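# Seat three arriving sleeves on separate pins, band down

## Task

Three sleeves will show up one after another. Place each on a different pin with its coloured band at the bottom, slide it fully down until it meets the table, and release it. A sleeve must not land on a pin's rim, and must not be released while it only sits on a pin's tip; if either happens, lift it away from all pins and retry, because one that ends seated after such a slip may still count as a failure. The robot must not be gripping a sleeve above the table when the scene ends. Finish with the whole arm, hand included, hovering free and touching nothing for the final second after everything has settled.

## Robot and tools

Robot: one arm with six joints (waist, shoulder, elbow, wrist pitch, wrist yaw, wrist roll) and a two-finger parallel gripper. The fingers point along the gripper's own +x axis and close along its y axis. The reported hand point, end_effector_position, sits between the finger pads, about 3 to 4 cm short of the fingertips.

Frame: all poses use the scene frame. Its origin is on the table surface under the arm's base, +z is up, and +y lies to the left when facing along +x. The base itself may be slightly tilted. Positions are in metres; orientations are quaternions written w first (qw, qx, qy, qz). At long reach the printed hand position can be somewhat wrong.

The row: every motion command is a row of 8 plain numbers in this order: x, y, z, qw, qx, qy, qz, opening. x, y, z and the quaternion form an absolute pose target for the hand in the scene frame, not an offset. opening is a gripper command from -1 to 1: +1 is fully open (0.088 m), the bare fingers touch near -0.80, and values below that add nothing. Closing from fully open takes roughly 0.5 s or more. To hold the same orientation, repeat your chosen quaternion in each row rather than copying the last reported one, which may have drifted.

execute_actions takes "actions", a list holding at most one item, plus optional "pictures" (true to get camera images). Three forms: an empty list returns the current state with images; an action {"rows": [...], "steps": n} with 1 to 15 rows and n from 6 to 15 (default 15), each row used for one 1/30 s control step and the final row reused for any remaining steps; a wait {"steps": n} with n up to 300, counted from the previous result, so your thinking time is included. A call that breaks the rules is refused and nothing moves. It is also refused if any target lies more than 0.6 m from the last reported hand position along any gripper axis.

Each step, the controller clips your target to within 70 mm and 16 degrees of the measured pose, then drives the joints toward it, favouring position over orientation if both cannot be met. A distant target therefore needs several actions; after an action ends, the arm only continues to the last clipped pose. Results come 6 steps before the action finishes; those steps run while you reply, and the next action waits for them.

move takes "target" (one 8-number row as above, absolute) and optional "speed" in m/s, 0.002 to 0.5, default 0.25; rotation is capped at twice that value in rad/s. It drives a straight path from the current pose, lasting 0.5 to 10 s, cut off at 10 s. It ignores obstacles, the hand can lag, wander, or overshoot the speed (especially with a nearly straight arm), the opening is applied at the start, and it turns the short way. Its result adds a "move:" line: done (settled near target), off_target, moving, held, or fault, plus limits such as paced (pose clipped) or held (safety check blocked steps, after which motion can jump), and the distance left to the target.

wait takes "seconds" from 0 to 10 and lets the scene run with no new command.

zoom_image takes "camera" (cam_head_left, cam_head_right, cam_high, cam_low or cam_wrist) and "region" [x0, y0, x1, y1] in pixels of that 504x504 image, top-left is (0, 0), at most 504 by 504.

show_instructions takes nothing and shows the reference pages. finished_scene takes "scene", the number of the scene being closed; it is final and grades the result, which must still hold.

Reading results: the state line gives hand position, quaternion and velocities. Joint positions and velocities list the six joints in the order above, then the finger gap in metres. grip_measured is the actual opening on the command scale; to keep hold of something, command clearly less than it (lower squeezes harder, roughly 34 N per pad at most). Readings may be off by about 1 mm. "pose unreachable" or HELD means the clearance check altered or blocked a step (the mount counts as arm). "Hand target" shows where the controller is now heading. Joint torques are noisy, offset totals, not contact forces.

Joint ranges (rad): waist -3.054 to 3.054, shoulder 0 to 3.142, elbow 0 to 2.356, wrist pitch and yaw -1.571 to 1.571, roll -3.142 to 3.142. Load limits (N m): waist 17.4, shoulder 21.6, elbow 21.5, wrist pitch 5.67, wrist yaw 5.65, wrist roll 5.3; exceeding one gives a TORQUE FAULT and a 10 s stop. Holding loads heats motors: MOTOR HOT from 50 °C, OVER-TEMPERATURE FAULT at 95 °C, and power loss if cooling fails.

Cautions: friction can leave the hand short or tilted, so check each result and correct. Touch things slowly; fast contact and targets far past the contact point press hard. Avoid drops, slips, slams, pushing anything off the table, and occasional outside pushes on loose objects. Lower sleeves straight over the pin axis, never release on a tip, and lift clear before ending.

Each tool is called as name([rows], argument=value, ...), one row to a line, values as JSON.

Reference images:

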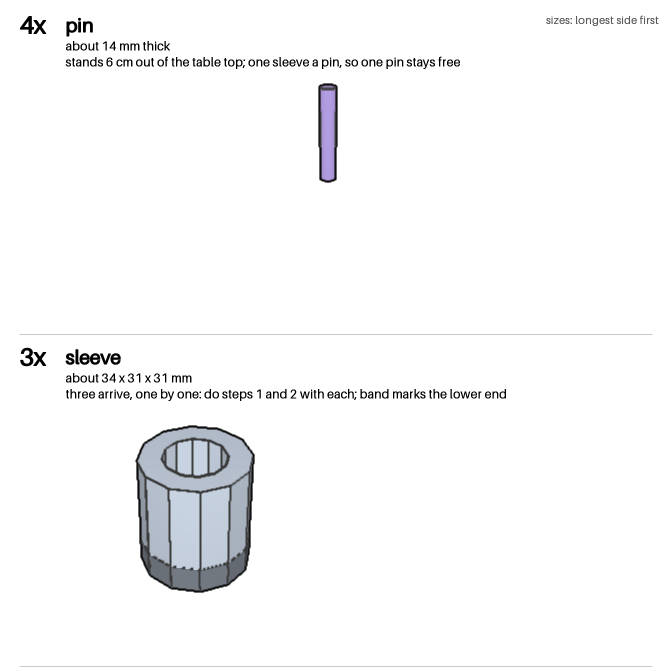

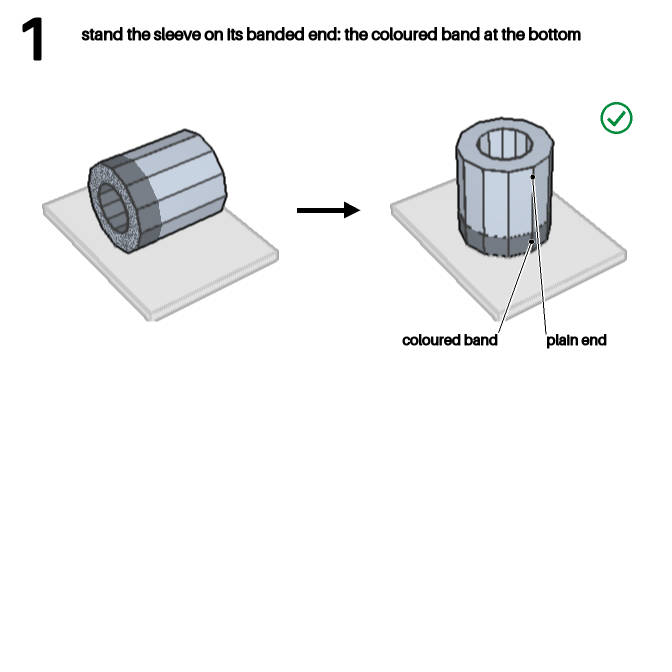

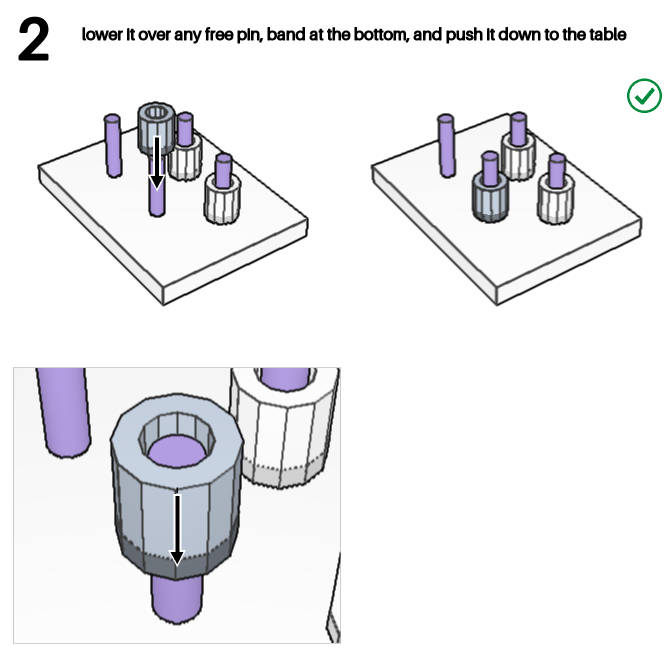

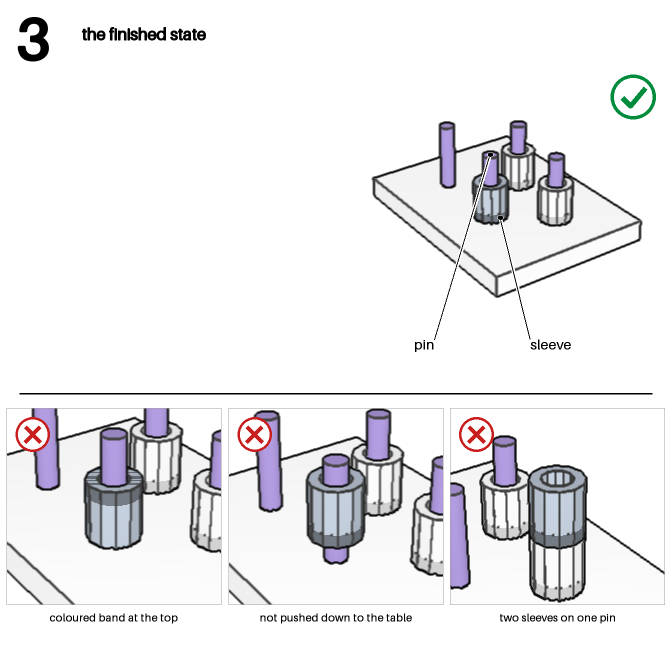

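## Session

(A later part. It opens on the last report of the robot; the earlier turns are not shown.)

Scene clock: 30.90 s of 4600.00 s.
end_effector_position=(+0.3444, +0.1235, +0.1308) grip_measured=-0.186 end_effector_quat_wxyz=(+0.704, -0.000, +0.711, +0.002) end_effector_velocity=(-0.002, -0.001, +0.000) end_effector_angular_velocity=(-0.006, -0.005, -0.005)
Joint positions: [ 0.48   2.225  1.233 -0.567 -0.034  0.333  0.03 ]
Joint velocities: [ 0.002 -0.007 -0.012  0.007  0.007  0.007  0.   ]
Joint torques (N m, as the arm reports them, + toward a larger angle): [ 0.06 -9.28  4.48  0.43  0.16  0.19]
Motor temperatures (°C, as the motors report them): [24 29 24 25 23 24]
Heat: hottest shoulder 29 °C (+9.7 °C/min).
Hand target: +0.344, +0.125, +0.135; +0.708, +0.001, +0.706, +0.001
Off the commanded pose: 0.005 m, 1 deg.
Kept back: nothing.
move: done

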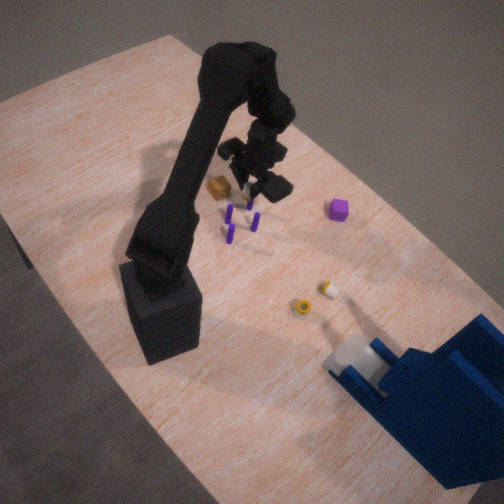

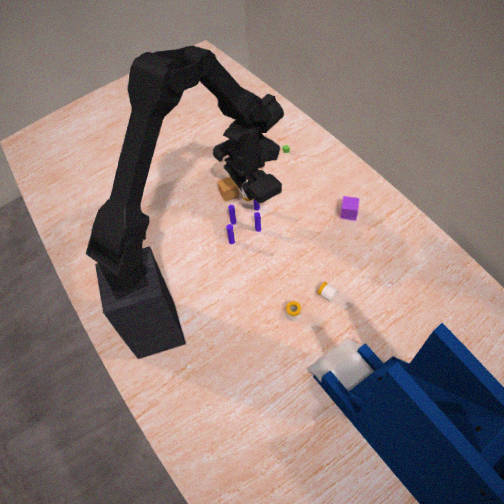

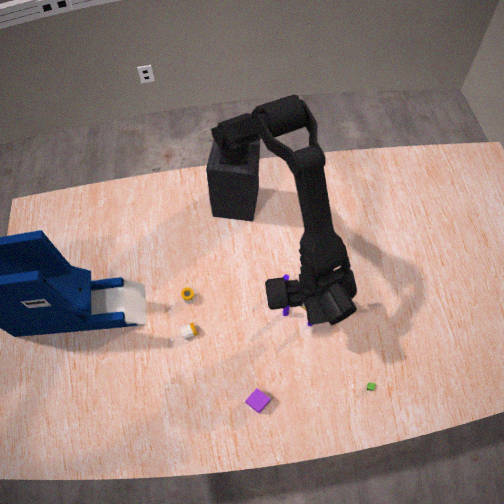

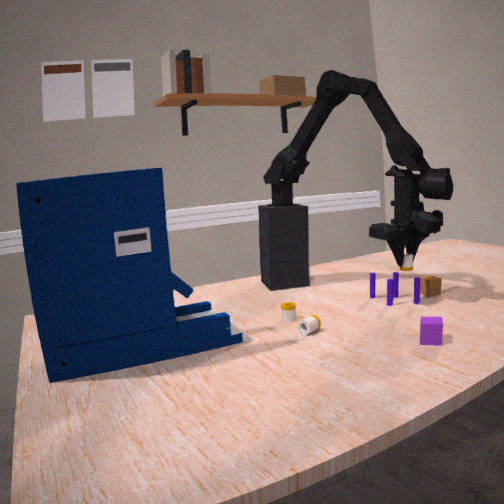

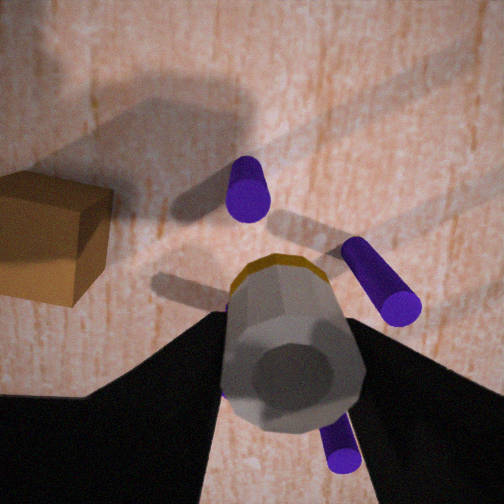

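move(target=[0.375,0.1365,0.126,0.7071,0,0.7071,0,-0.45], speed=0.08)

zoom_image(camera="cam_low", region=[380,240,450,310])

zoom_image(camera="cam_head_left", region=[220,160,290,230])

Scene clock: 32.40 s of 4600.00 s.
end_effector_position=(+0.3729, +0.1353, +0.1271) grip_measured=-0.186 end_effector_quat_wxyz=(+0.707, +0.000, +0.708, +0.003) end_effector_velocity=(+0.004, -0.001, +0.001) end_effector_angular_velocity=(-0.006, -0.005, +0.005)
Joint positions: [ 0.486  2.315  1.388 -0.623 -0.033  0.338  0.03 ]
Joint velocities: [-0.002  0.007  0.017 -0.007  0.007 -0.007 -0.   ]
Joint torques (N m, as the arm reports them, + toward a larger angle): [-0.01 -7.65  6.38  0.    0.14  0.19]
Motor temperatures (°C, as the motors report them): [24 29 25 25 23 24]
Heat: hottest shoulder 29 °C (+9.3 °C/min).
Hand target: +0.375, +0.137, +0.126; +0.707, +0.000, +0.707, -0.000
Off the commanded pose: 0.003 m, 0 deg.
Kept back: nothing.
move: done

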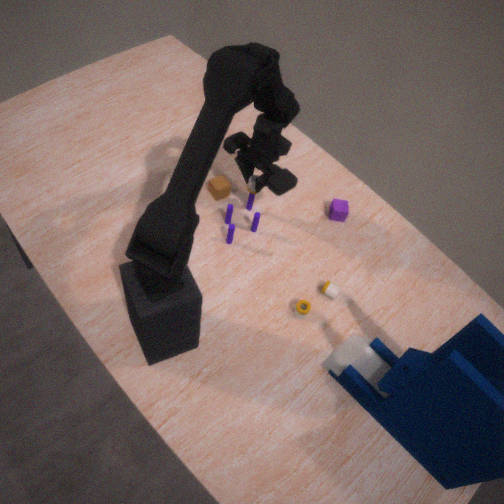

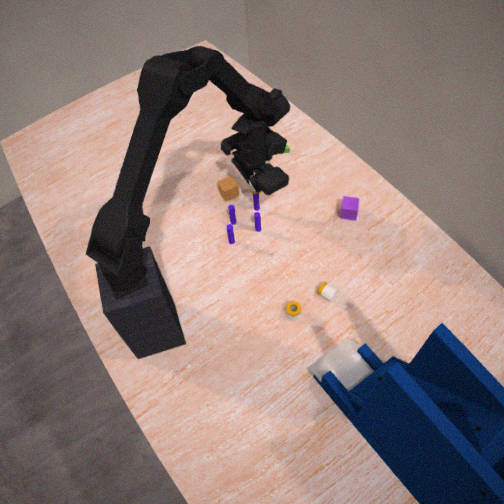

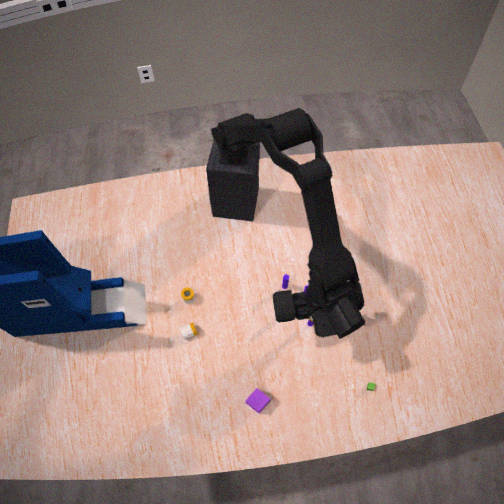

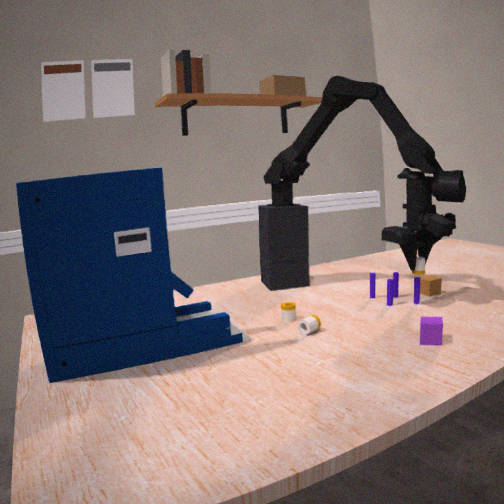

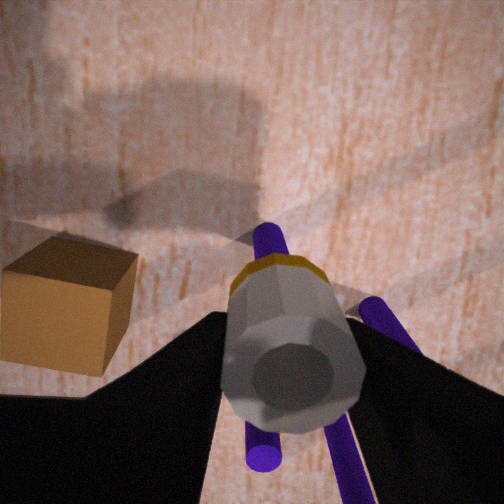

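Region (380, 240, 450, 310) of cam_low's 504x504 image, scaled by 7.200, with more detail than that image has.

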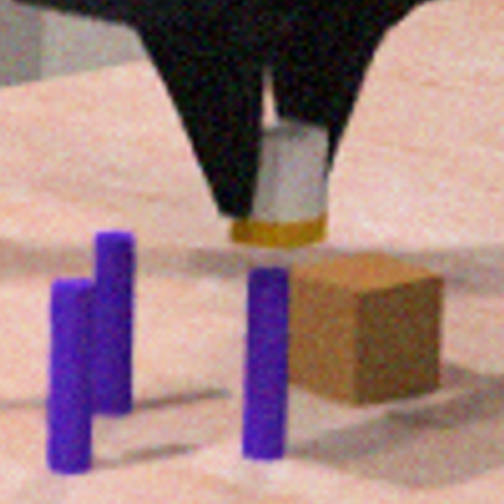

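Region (220, 160, 290, 230) of cam_head_left's 504x504 image, scaled by 7.200, with more detail than that image has.

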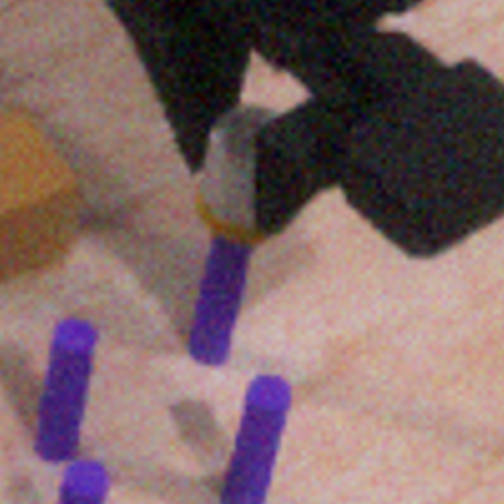

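move(target=[0.3705,0.1365,0.121,0.7071,0,0.7071,0,-0.45], speed=0.03)

zoom_image(camera="cam_low", region=[380,240,450,310])

Scene clock: 33.33 s of 4600.00 s.
end_effector_position=(+0.3740, +0.1373, +0.1254) grip_measured=-0.187 end_effector_quat_wxyz=(+0.710, +0.001, +0.704, +0.005) end_effector_velocity=(-0.009, -0.005, -0.003) end_effector_angular_velocity=(-0.019, +0.032, +0.004)
Joint positions: [ 0.489  2.317  1.383 -0.605 -0.033  0.341  0.03 ]
Joint velocities: [-0.002  0.002 -0.012 -0.022  0.007 -0.007 -0.   ]
Joint torques (N m, as the arm reports them, + toward a larger angle): [-0.02 -7.69  4.66  0.45  0.15  0.19]
Motor temperatures (°C, as the motors report them): [24 30 25 25 23 24]
Heat: hottest shoulder 30 °C (+10.8 °C/min).
Hand target: +0.371, +0.137, +0.121; +0.707, +0.000, +0.707, +0.000
Off the commanded pose: 0.006 m, 1 deg.
Kept back: nothing.
move: done

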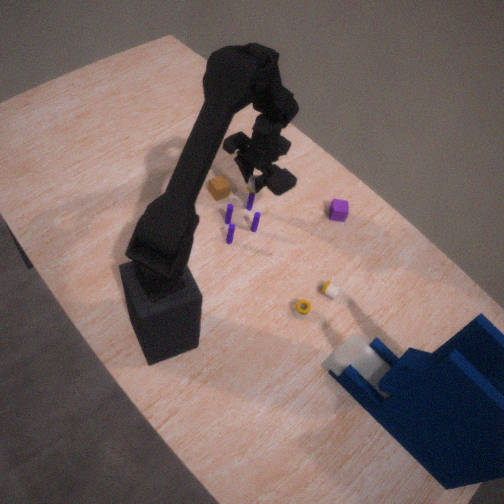

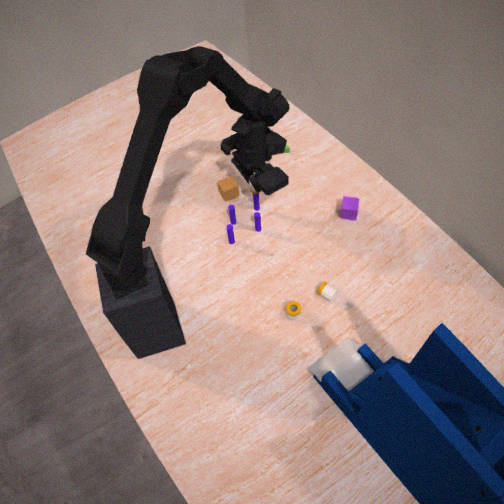

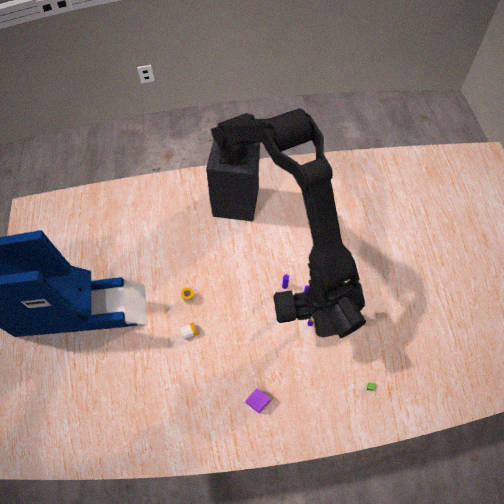

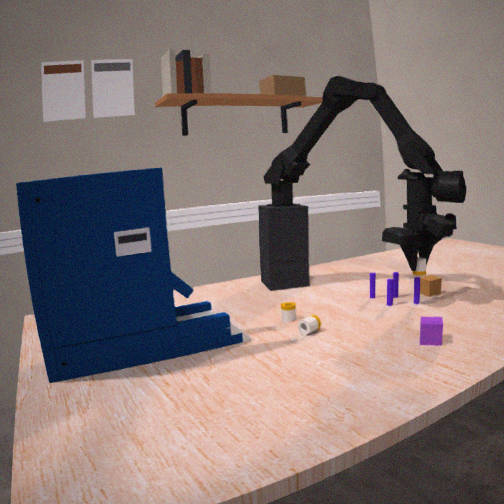

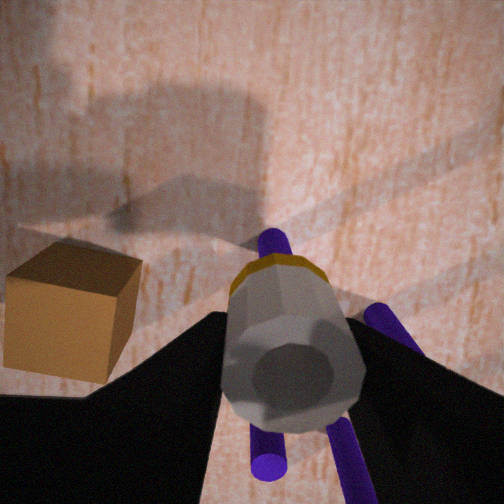

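Region (380, 240, 450, 310) of cam_low's 504x504 image, scaled by 7.200, with more detail than that image has.

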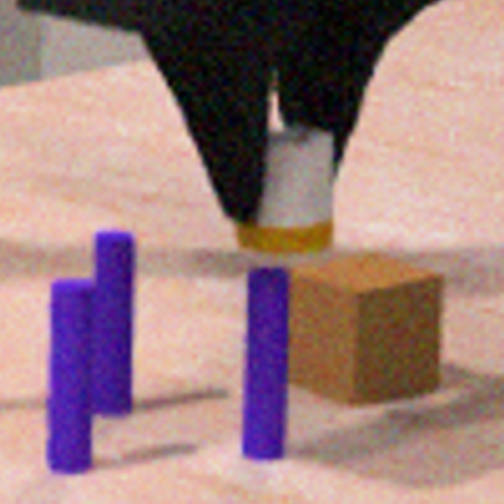

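move(target=[0.366,0.1345,0.119,0.7071,0,0.7071,0,-0.45], speed=0.03)

zoom_image(camera="cam_low", region=[380,240,450,310])

Scene clock: 34.33 s of 4600.00 s.
end_effector_position=(+0.3679, +0.1349, +0.1200) grip_measured=-0.187 end_effector_quat_wxyz=(+0.708, +0.000, +0.707, +0.003) end_effector_velocity=(-0.001, -0.002, +0.001) end_effector_angular_velocity=(+0.004, +0.009, -0.000)
Joint positions: [ 0.489  2.318  1.355 -0.585 -0.033  0.342  0.03 ]
Joint velocities: [-0.007 -0.002 -0.002 -0.007 -0.007 -0.007 -0.   ]
Joint torques (N m, as the arm reports them, + toward a larger angle): [-0.07 -8.38  4.56  0.44  0.14  0.16]
Motor temperatures (°C, as the motors report them): [24 30 25 25 23 24]
Heat: hottest shoulder 30 °C (+10.5 °C/min).
Hand target: +0.366, +0.134, +0.119; +0.707, -0.000, +0.707, -0.000
Off the commanded pose: 0.002 m, 0 deg.
Kept back: nothing.
move: done

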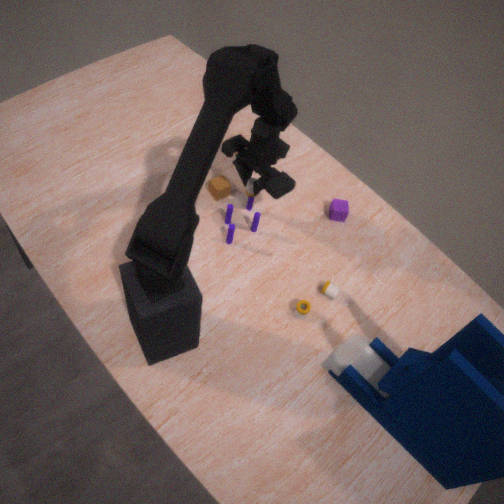

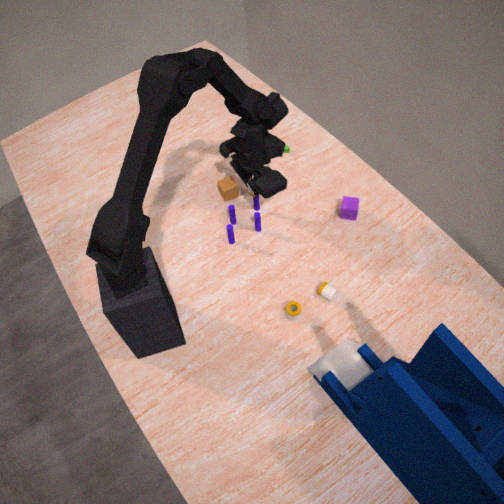

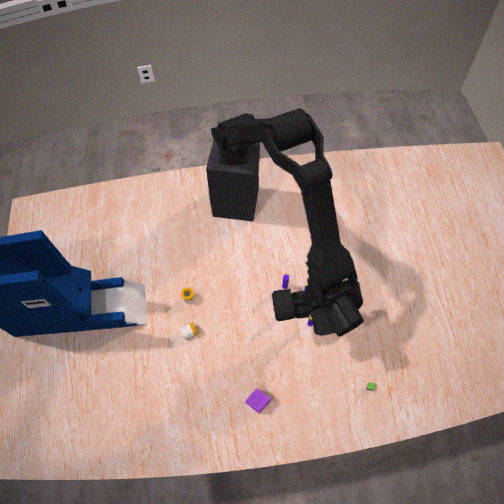

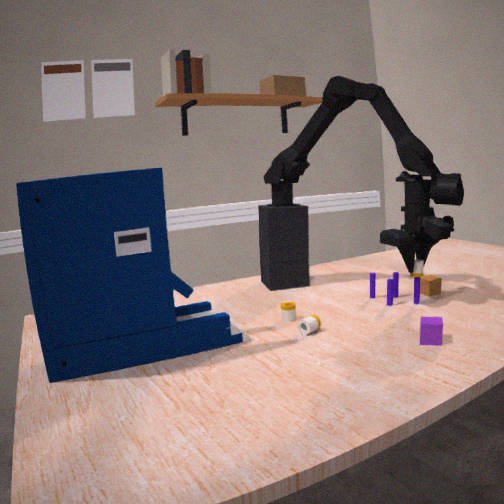

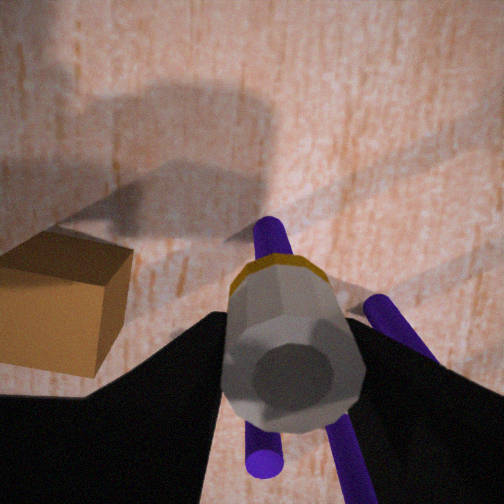

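Region (380, 240, 450, 310) of cam_low's 504x504 image, scaled by 7.200, with more detail than that image has.

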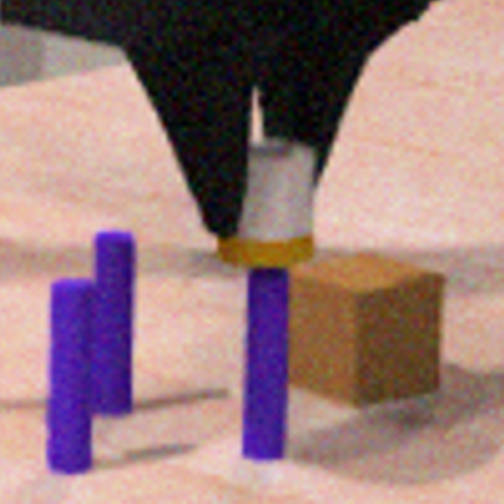

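move(target=[0.3705,0.1358,0.106,0.7071,0,0.7071,0,-0.45], speed=0.02)

zoom_image(camera="cam_low", region=[380,240,450,310])

Scene clock: 35.50 s of 4600.00 s.
end_effector_position=(+0.3671, +0.1344, +0.1131) grip_measured=-0.187 end_effector_quat_wxyz=(+0.705, -0.000, +0.709, +0.002) end_effector_velocity=(+0.001, +0.001, +0.000) end_effector_angular_velocity=(+0.009, -0.005, +0.005)
Joint positions: [ 0.489  2.337  1.356 -0.573 -0.033  0.342  0.03 ]
Joint velocities: [-0.002 -0.002 -0.002  0.007 -0.007 -0.007 -0.   ]
Joint torques (N m, as the arm reports them, + toward a larger angle): [-0.06 -5.83  6.63  1.45  0.14  0.17]
Motor temperatures (°C, as the motors report them): [24 30 25 25 23 24]
Heat: hottest shoulder 30 °C (+10.1 °C/min).
Hand target: +0.370, +0.136, +0.106; +0.707, +0.000, +0.707, +0.000
Off the commanded pose: 0.008 m, 0 deg.
Kept back: nothing.
move: done

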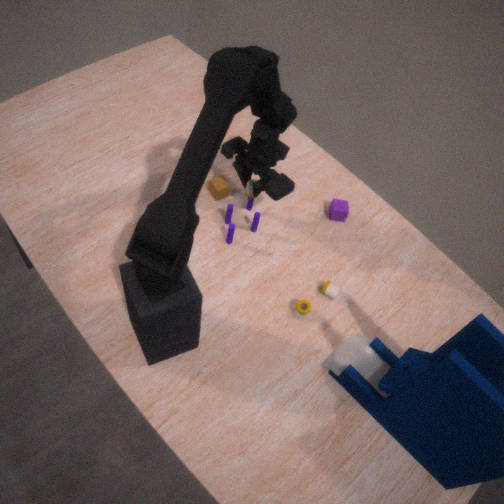

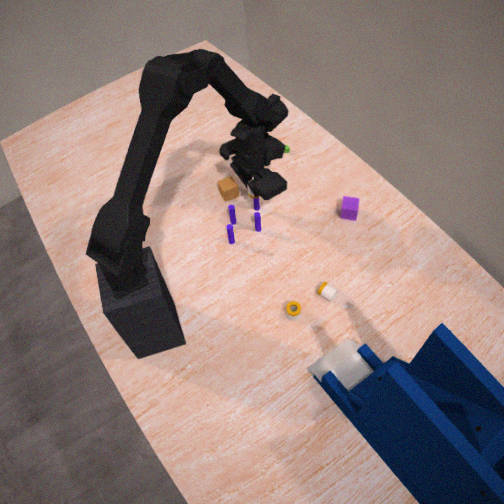

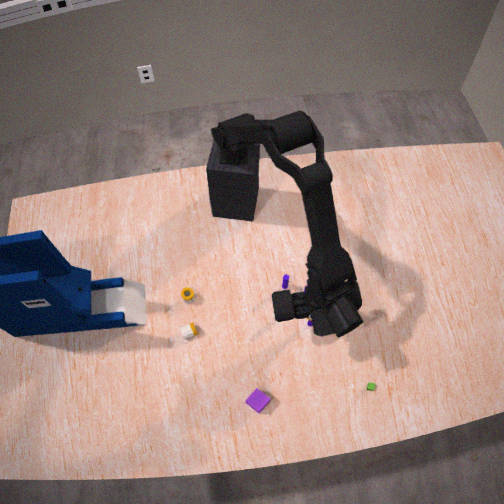

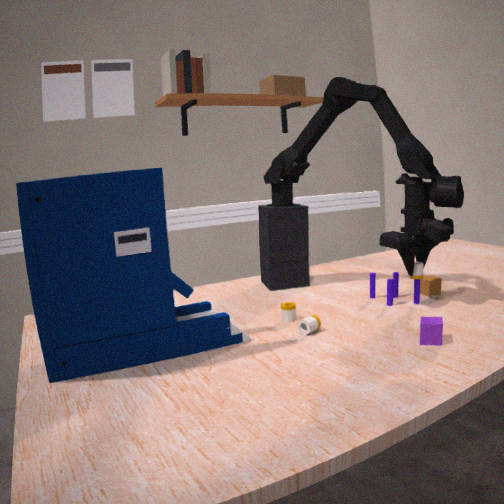

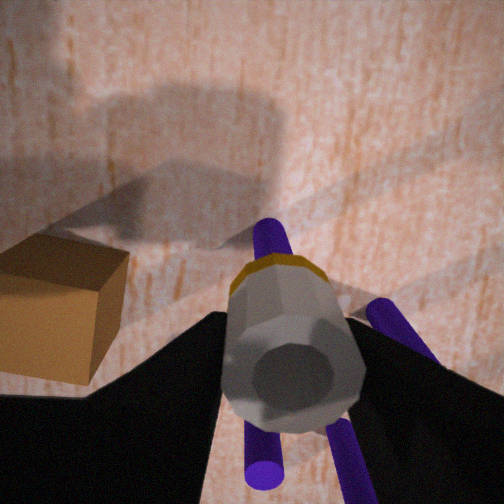

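Region (380, 240, 450, 310) of cam_low's 504x504 image, scaled by 7.200, with more detail than that image has.

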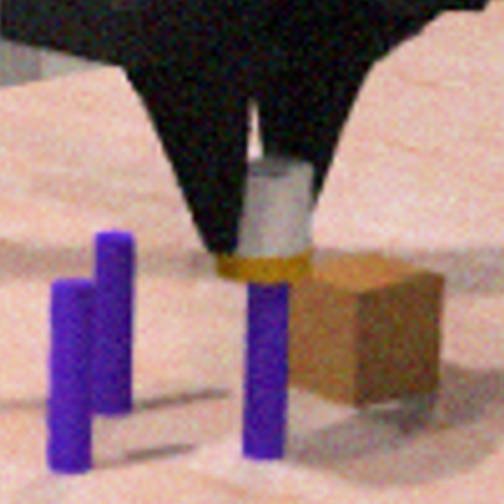

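move(target=[0.3725,0.1364,0.115,0.7071,0,0.7071,0,-0.45], speed=0.02)

zoom_image(camera="cam_low", region=[380,240,450,310])

Scene clock: 36.53 s of 4600.00 s.
end_effector_position=(+0.3706, +0.1357, +0.1160) grip_measured=-0.188 end_effector_quat_wxyz=(+0.707, +0.000, +0.708, +0.003) end_effector_velocity=(+0.001, -0.001, +0.003) end_effector_angular_velocity=(+0.008, -0.000, +0.000)
Joint positions: [ 0.489  2.338  1.374 -0.586 -0.033  0.342  0.03 ]
Joint velocities: [-0.007 -0.007  0.002 -0.007 -0.007 -0.007 -0.   ]
Joint torques (N m, as the arm reports them, + toward a larger angle): [-0.11 -7.66  6.26  0.    0.14  0.16]
Motor temperatures (°C, as the motors report them): [24 30 25 25 23 24]
Heat: hottest shoulder 30 °C (+9.9 °C/min).
Hand target: +0.373, +0.136, +0.115; +0.707, +0.000, +0.707, +0.000
Off the commanded pose: 0.002 m, 0 deg.
Kept back: nothing.
move: done

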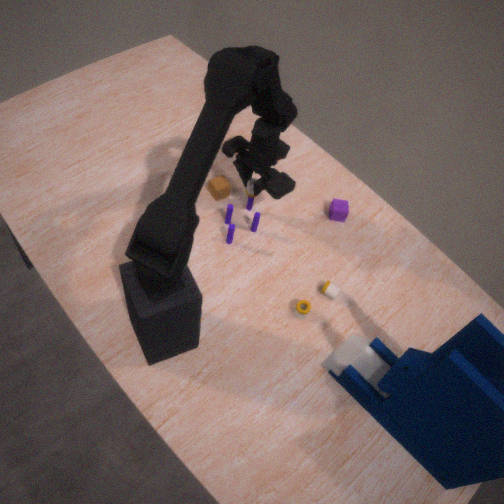

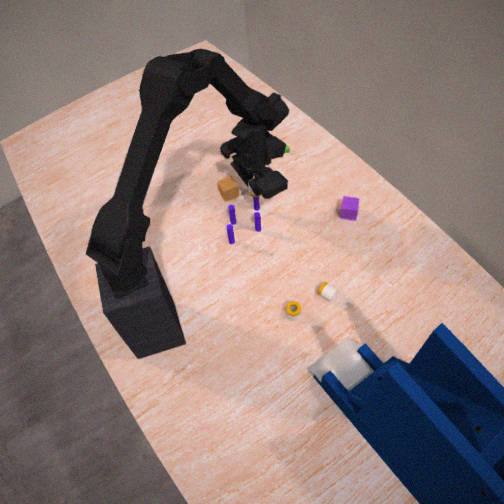

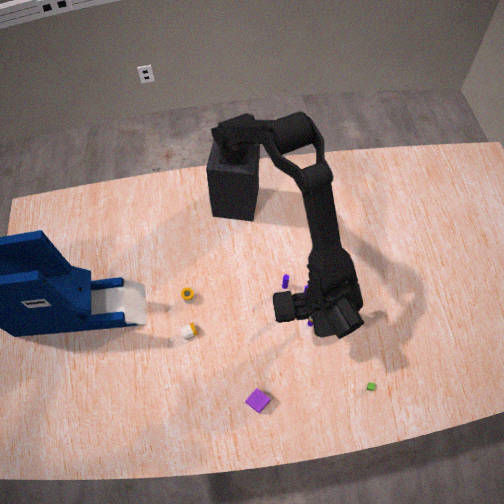

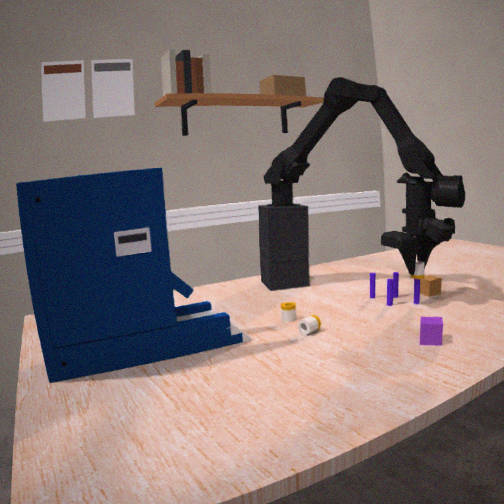

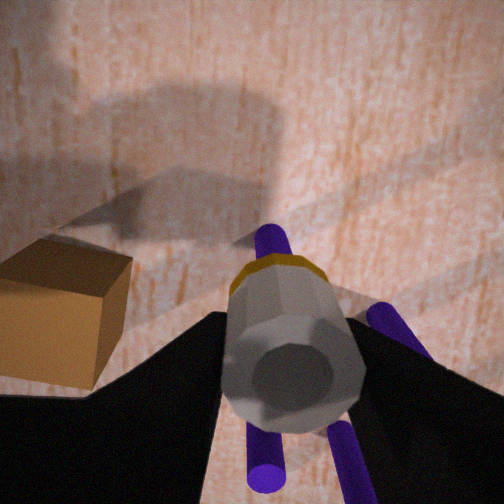

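Region (380, 240, 450, 310) of cam_low's 504x504 image, scaled by 7.200, with more detail than that image has.

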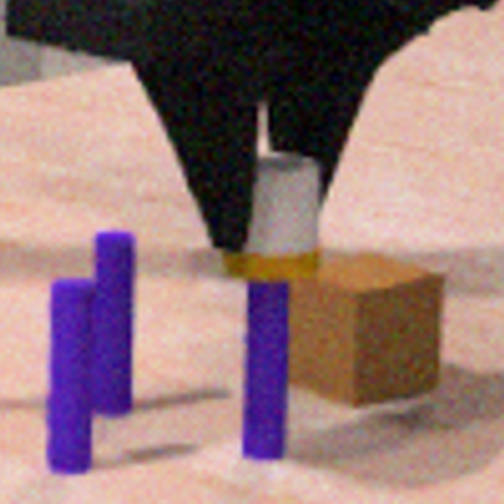

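move(target=[0.372,0.1358,0.105,0.7071,0,0.7071,0,-0.45], speed=0.02)

Scene clock: 37.53 s of 4600.00 s.
end_effector_position=(+0.3712, +0.1359, +0.1132) grip_measured=-0.188 end_effector_quat_wxyz=(+0.707, +0.000, +0.707, +0.003) end_effector_velocity=(+0.001, +0.001, +0.000) end_effector_angular_velocity=(+0.009, -0.005, +0.020)
Joint positions: [ 0.489  2.345  1.374 -0.577 -0.033  0.342  0.03 ]
Joint velocities: [-0.002 -0.002 -0.002  0.007 -0.007 -0.022 -0.   ]
Joint torques (N m, as the arm reports them, + toward a larger angle): [-0.16 -6.06  5.68  1.67  0.14  0.13]
Motor temperatures (°C, as the motors report them): [24 30 25 25 23 24]
Heat: hottest shoulder 30 °C (+9.6 °C/min).
Hand target: +0.372, +0.136, +0.105; +0.707, +0.000, +0.707, +0.000
Off the commanded pose: 0.008 m, 0 deg.
Kept back: nothing.
move: done

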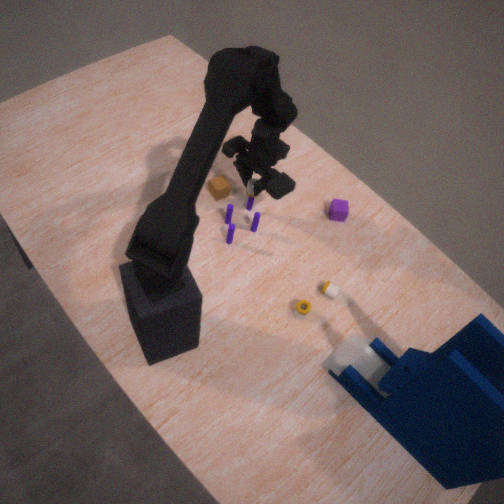

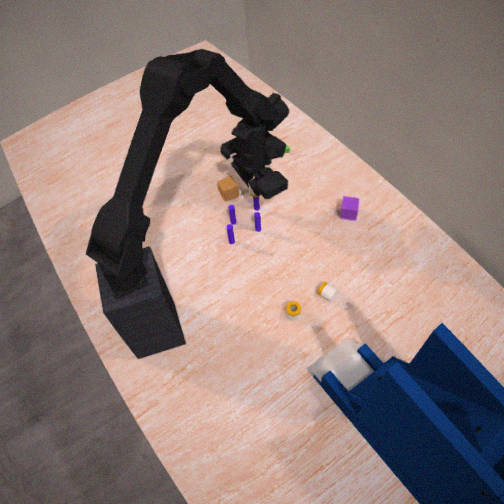

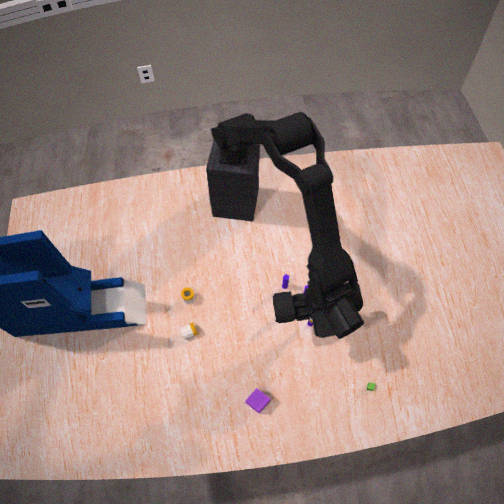

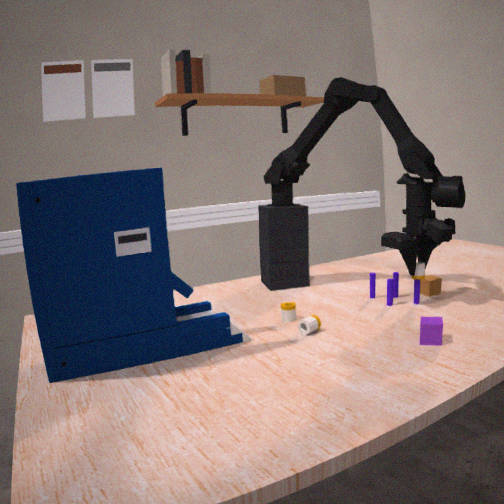

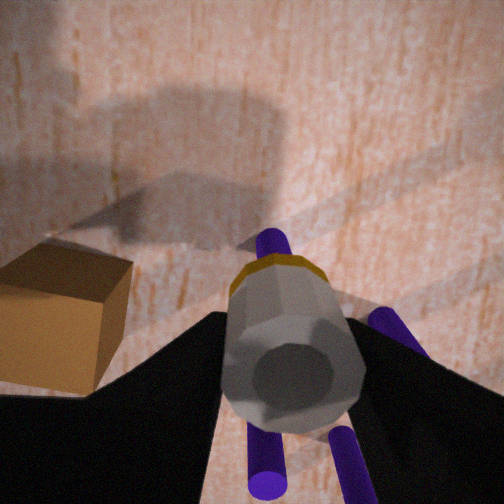

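zoom_image(camera="cam_low", region=[400,255,440,295])

zoom_image(camera="cam_head_left", region=[230,170,275,215])

zoom_image(camera="cam_wrist", region=[210,210,350,350])

Region (400, 255, 440, 295) of cam_low's 504x504 image, scaled by 12.600, with more detail than that image has.

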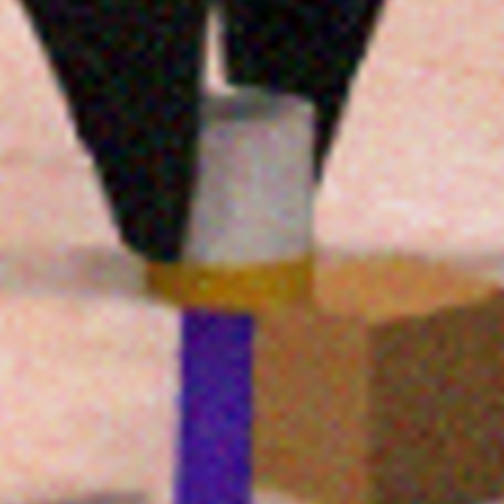

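Region (230, 170, 275, 215) of cam_head_left's 504x504 image, scaled by 11.200, with more detail than that image has.

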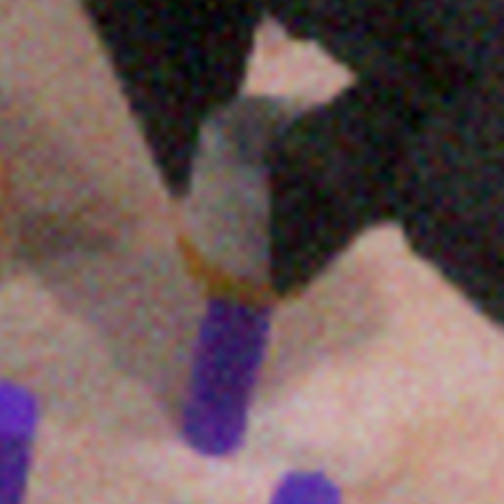

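Region (210, 210, 350, 350) of cam_wrist's 504x504 image, scaled by 3.600, with more detail than that image has.

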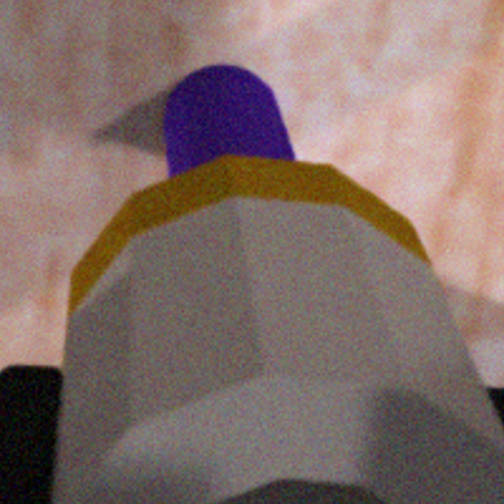

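execute_actions([
  {"rows":[[0.371,0.135,0.109,0.7071,0,0.7071,0,-0.45],[0.370,0.1345,0.111,0.7071,0,0.7071,0,-0.45],[0.369,0.134,0.112,0.7071,0,0.7071,0,-0.45],[0.3685,0.1335,0.112,0.7071,0,0.7071,0,-0.45],[0.368,0.133,0.112,0.7071,0,0.7071,0,-0.45]],"steps":15},
])

execute_actions([
  {"steps":8},
])

Scene clock: 38.30 s of 4600.00 s.
end_effector_position=(+0.3706, +0.1356, +0.1129) grip_measured=-0.188 end_effector_quat_wxyz=(+0.708, +0.000, +0.706, +0.003) end_effector_velocity=(-0.007, -0.000, -0.000) end_effector_angular_velocity=(+0.001, +0.019, +0.009)
Joint positions: [ 0.489  2.343  1.368 -0.572 -0.032  0.342  0.03 ]
Joint velocities: [ 0.002 -0.007 -0.017 -0.007 -0.007 -0.007 -0.   ]
Joint torques (N m, as the arm reports them, + toward a larger angle): [-0.47 -8.57  3.99  0.73  0.14  0.04]
Motor temperatures (°C, as the motors report them): [24 30 25 25 23 24]
Heat: hottest shoulder 30 °C (+9.4 °C/min).
Steps of this call (steps 1 to 14: nothing new was sent; steps 15 to 23: the first 9 steps of this action). Readings (end_effector_position):
15: (+0.3713, +0.1358, +0.1131)
16: (+0.3713, +0.1358, +0.1131)
18: (+0.3709, +0.1357, +0.1129)
22: (+0.3706, +0.1356, +0.1129)
23: the state above

Scene clock: 38.57 s of 4600.00 s.
end_effector_position=(+0.3706, +0.1356, +0.1130) grip_measured=-0.188 end_effector_quat_wxyz=(+0.708, +0.001, +0.706, +0.003) end_effector_velocity=(-0.006, +0.002, +0.000) end_effector_angular_velocity=(+0.013, +0.028, +0.009)
Joint positions: [ 0.489  2.342  1.367 -0.57  -0.032  0.342  0.03 ]
Joint velocities: [ 0.002 -0.002 -0.002 -0.022 -0.022 -0.007  0.   ]
Joint torques (N m, as the arm reports them, + toward a larger angle): [-0.48 -8.71  3.96  0.58  0.14  0.03]
Motor temperatures (°C, as the motors report them): [24 30 25 25 23 24]
Heat: hottest shoulder 30 °C (+9.3 °C/min).
Hand target: +0.368, +0.133, +0.112; +0.707, -0.000, +0.707, -0.000
Off the commanded pose: 0.004 m, 0 deg.
Kept back: nothing.
Steps of this call (steps 1 to 6: the last 6 steps of your previous action; steps 7 to 8: nothing new was sent). Readings (end_effector_position):
1: (+0.3706, +0.1356, +0.1130)
2: (+0.3706, +0.1356, +0.1130)
4: (+0.3706, +0.1356, +0.1130)
8: the state above


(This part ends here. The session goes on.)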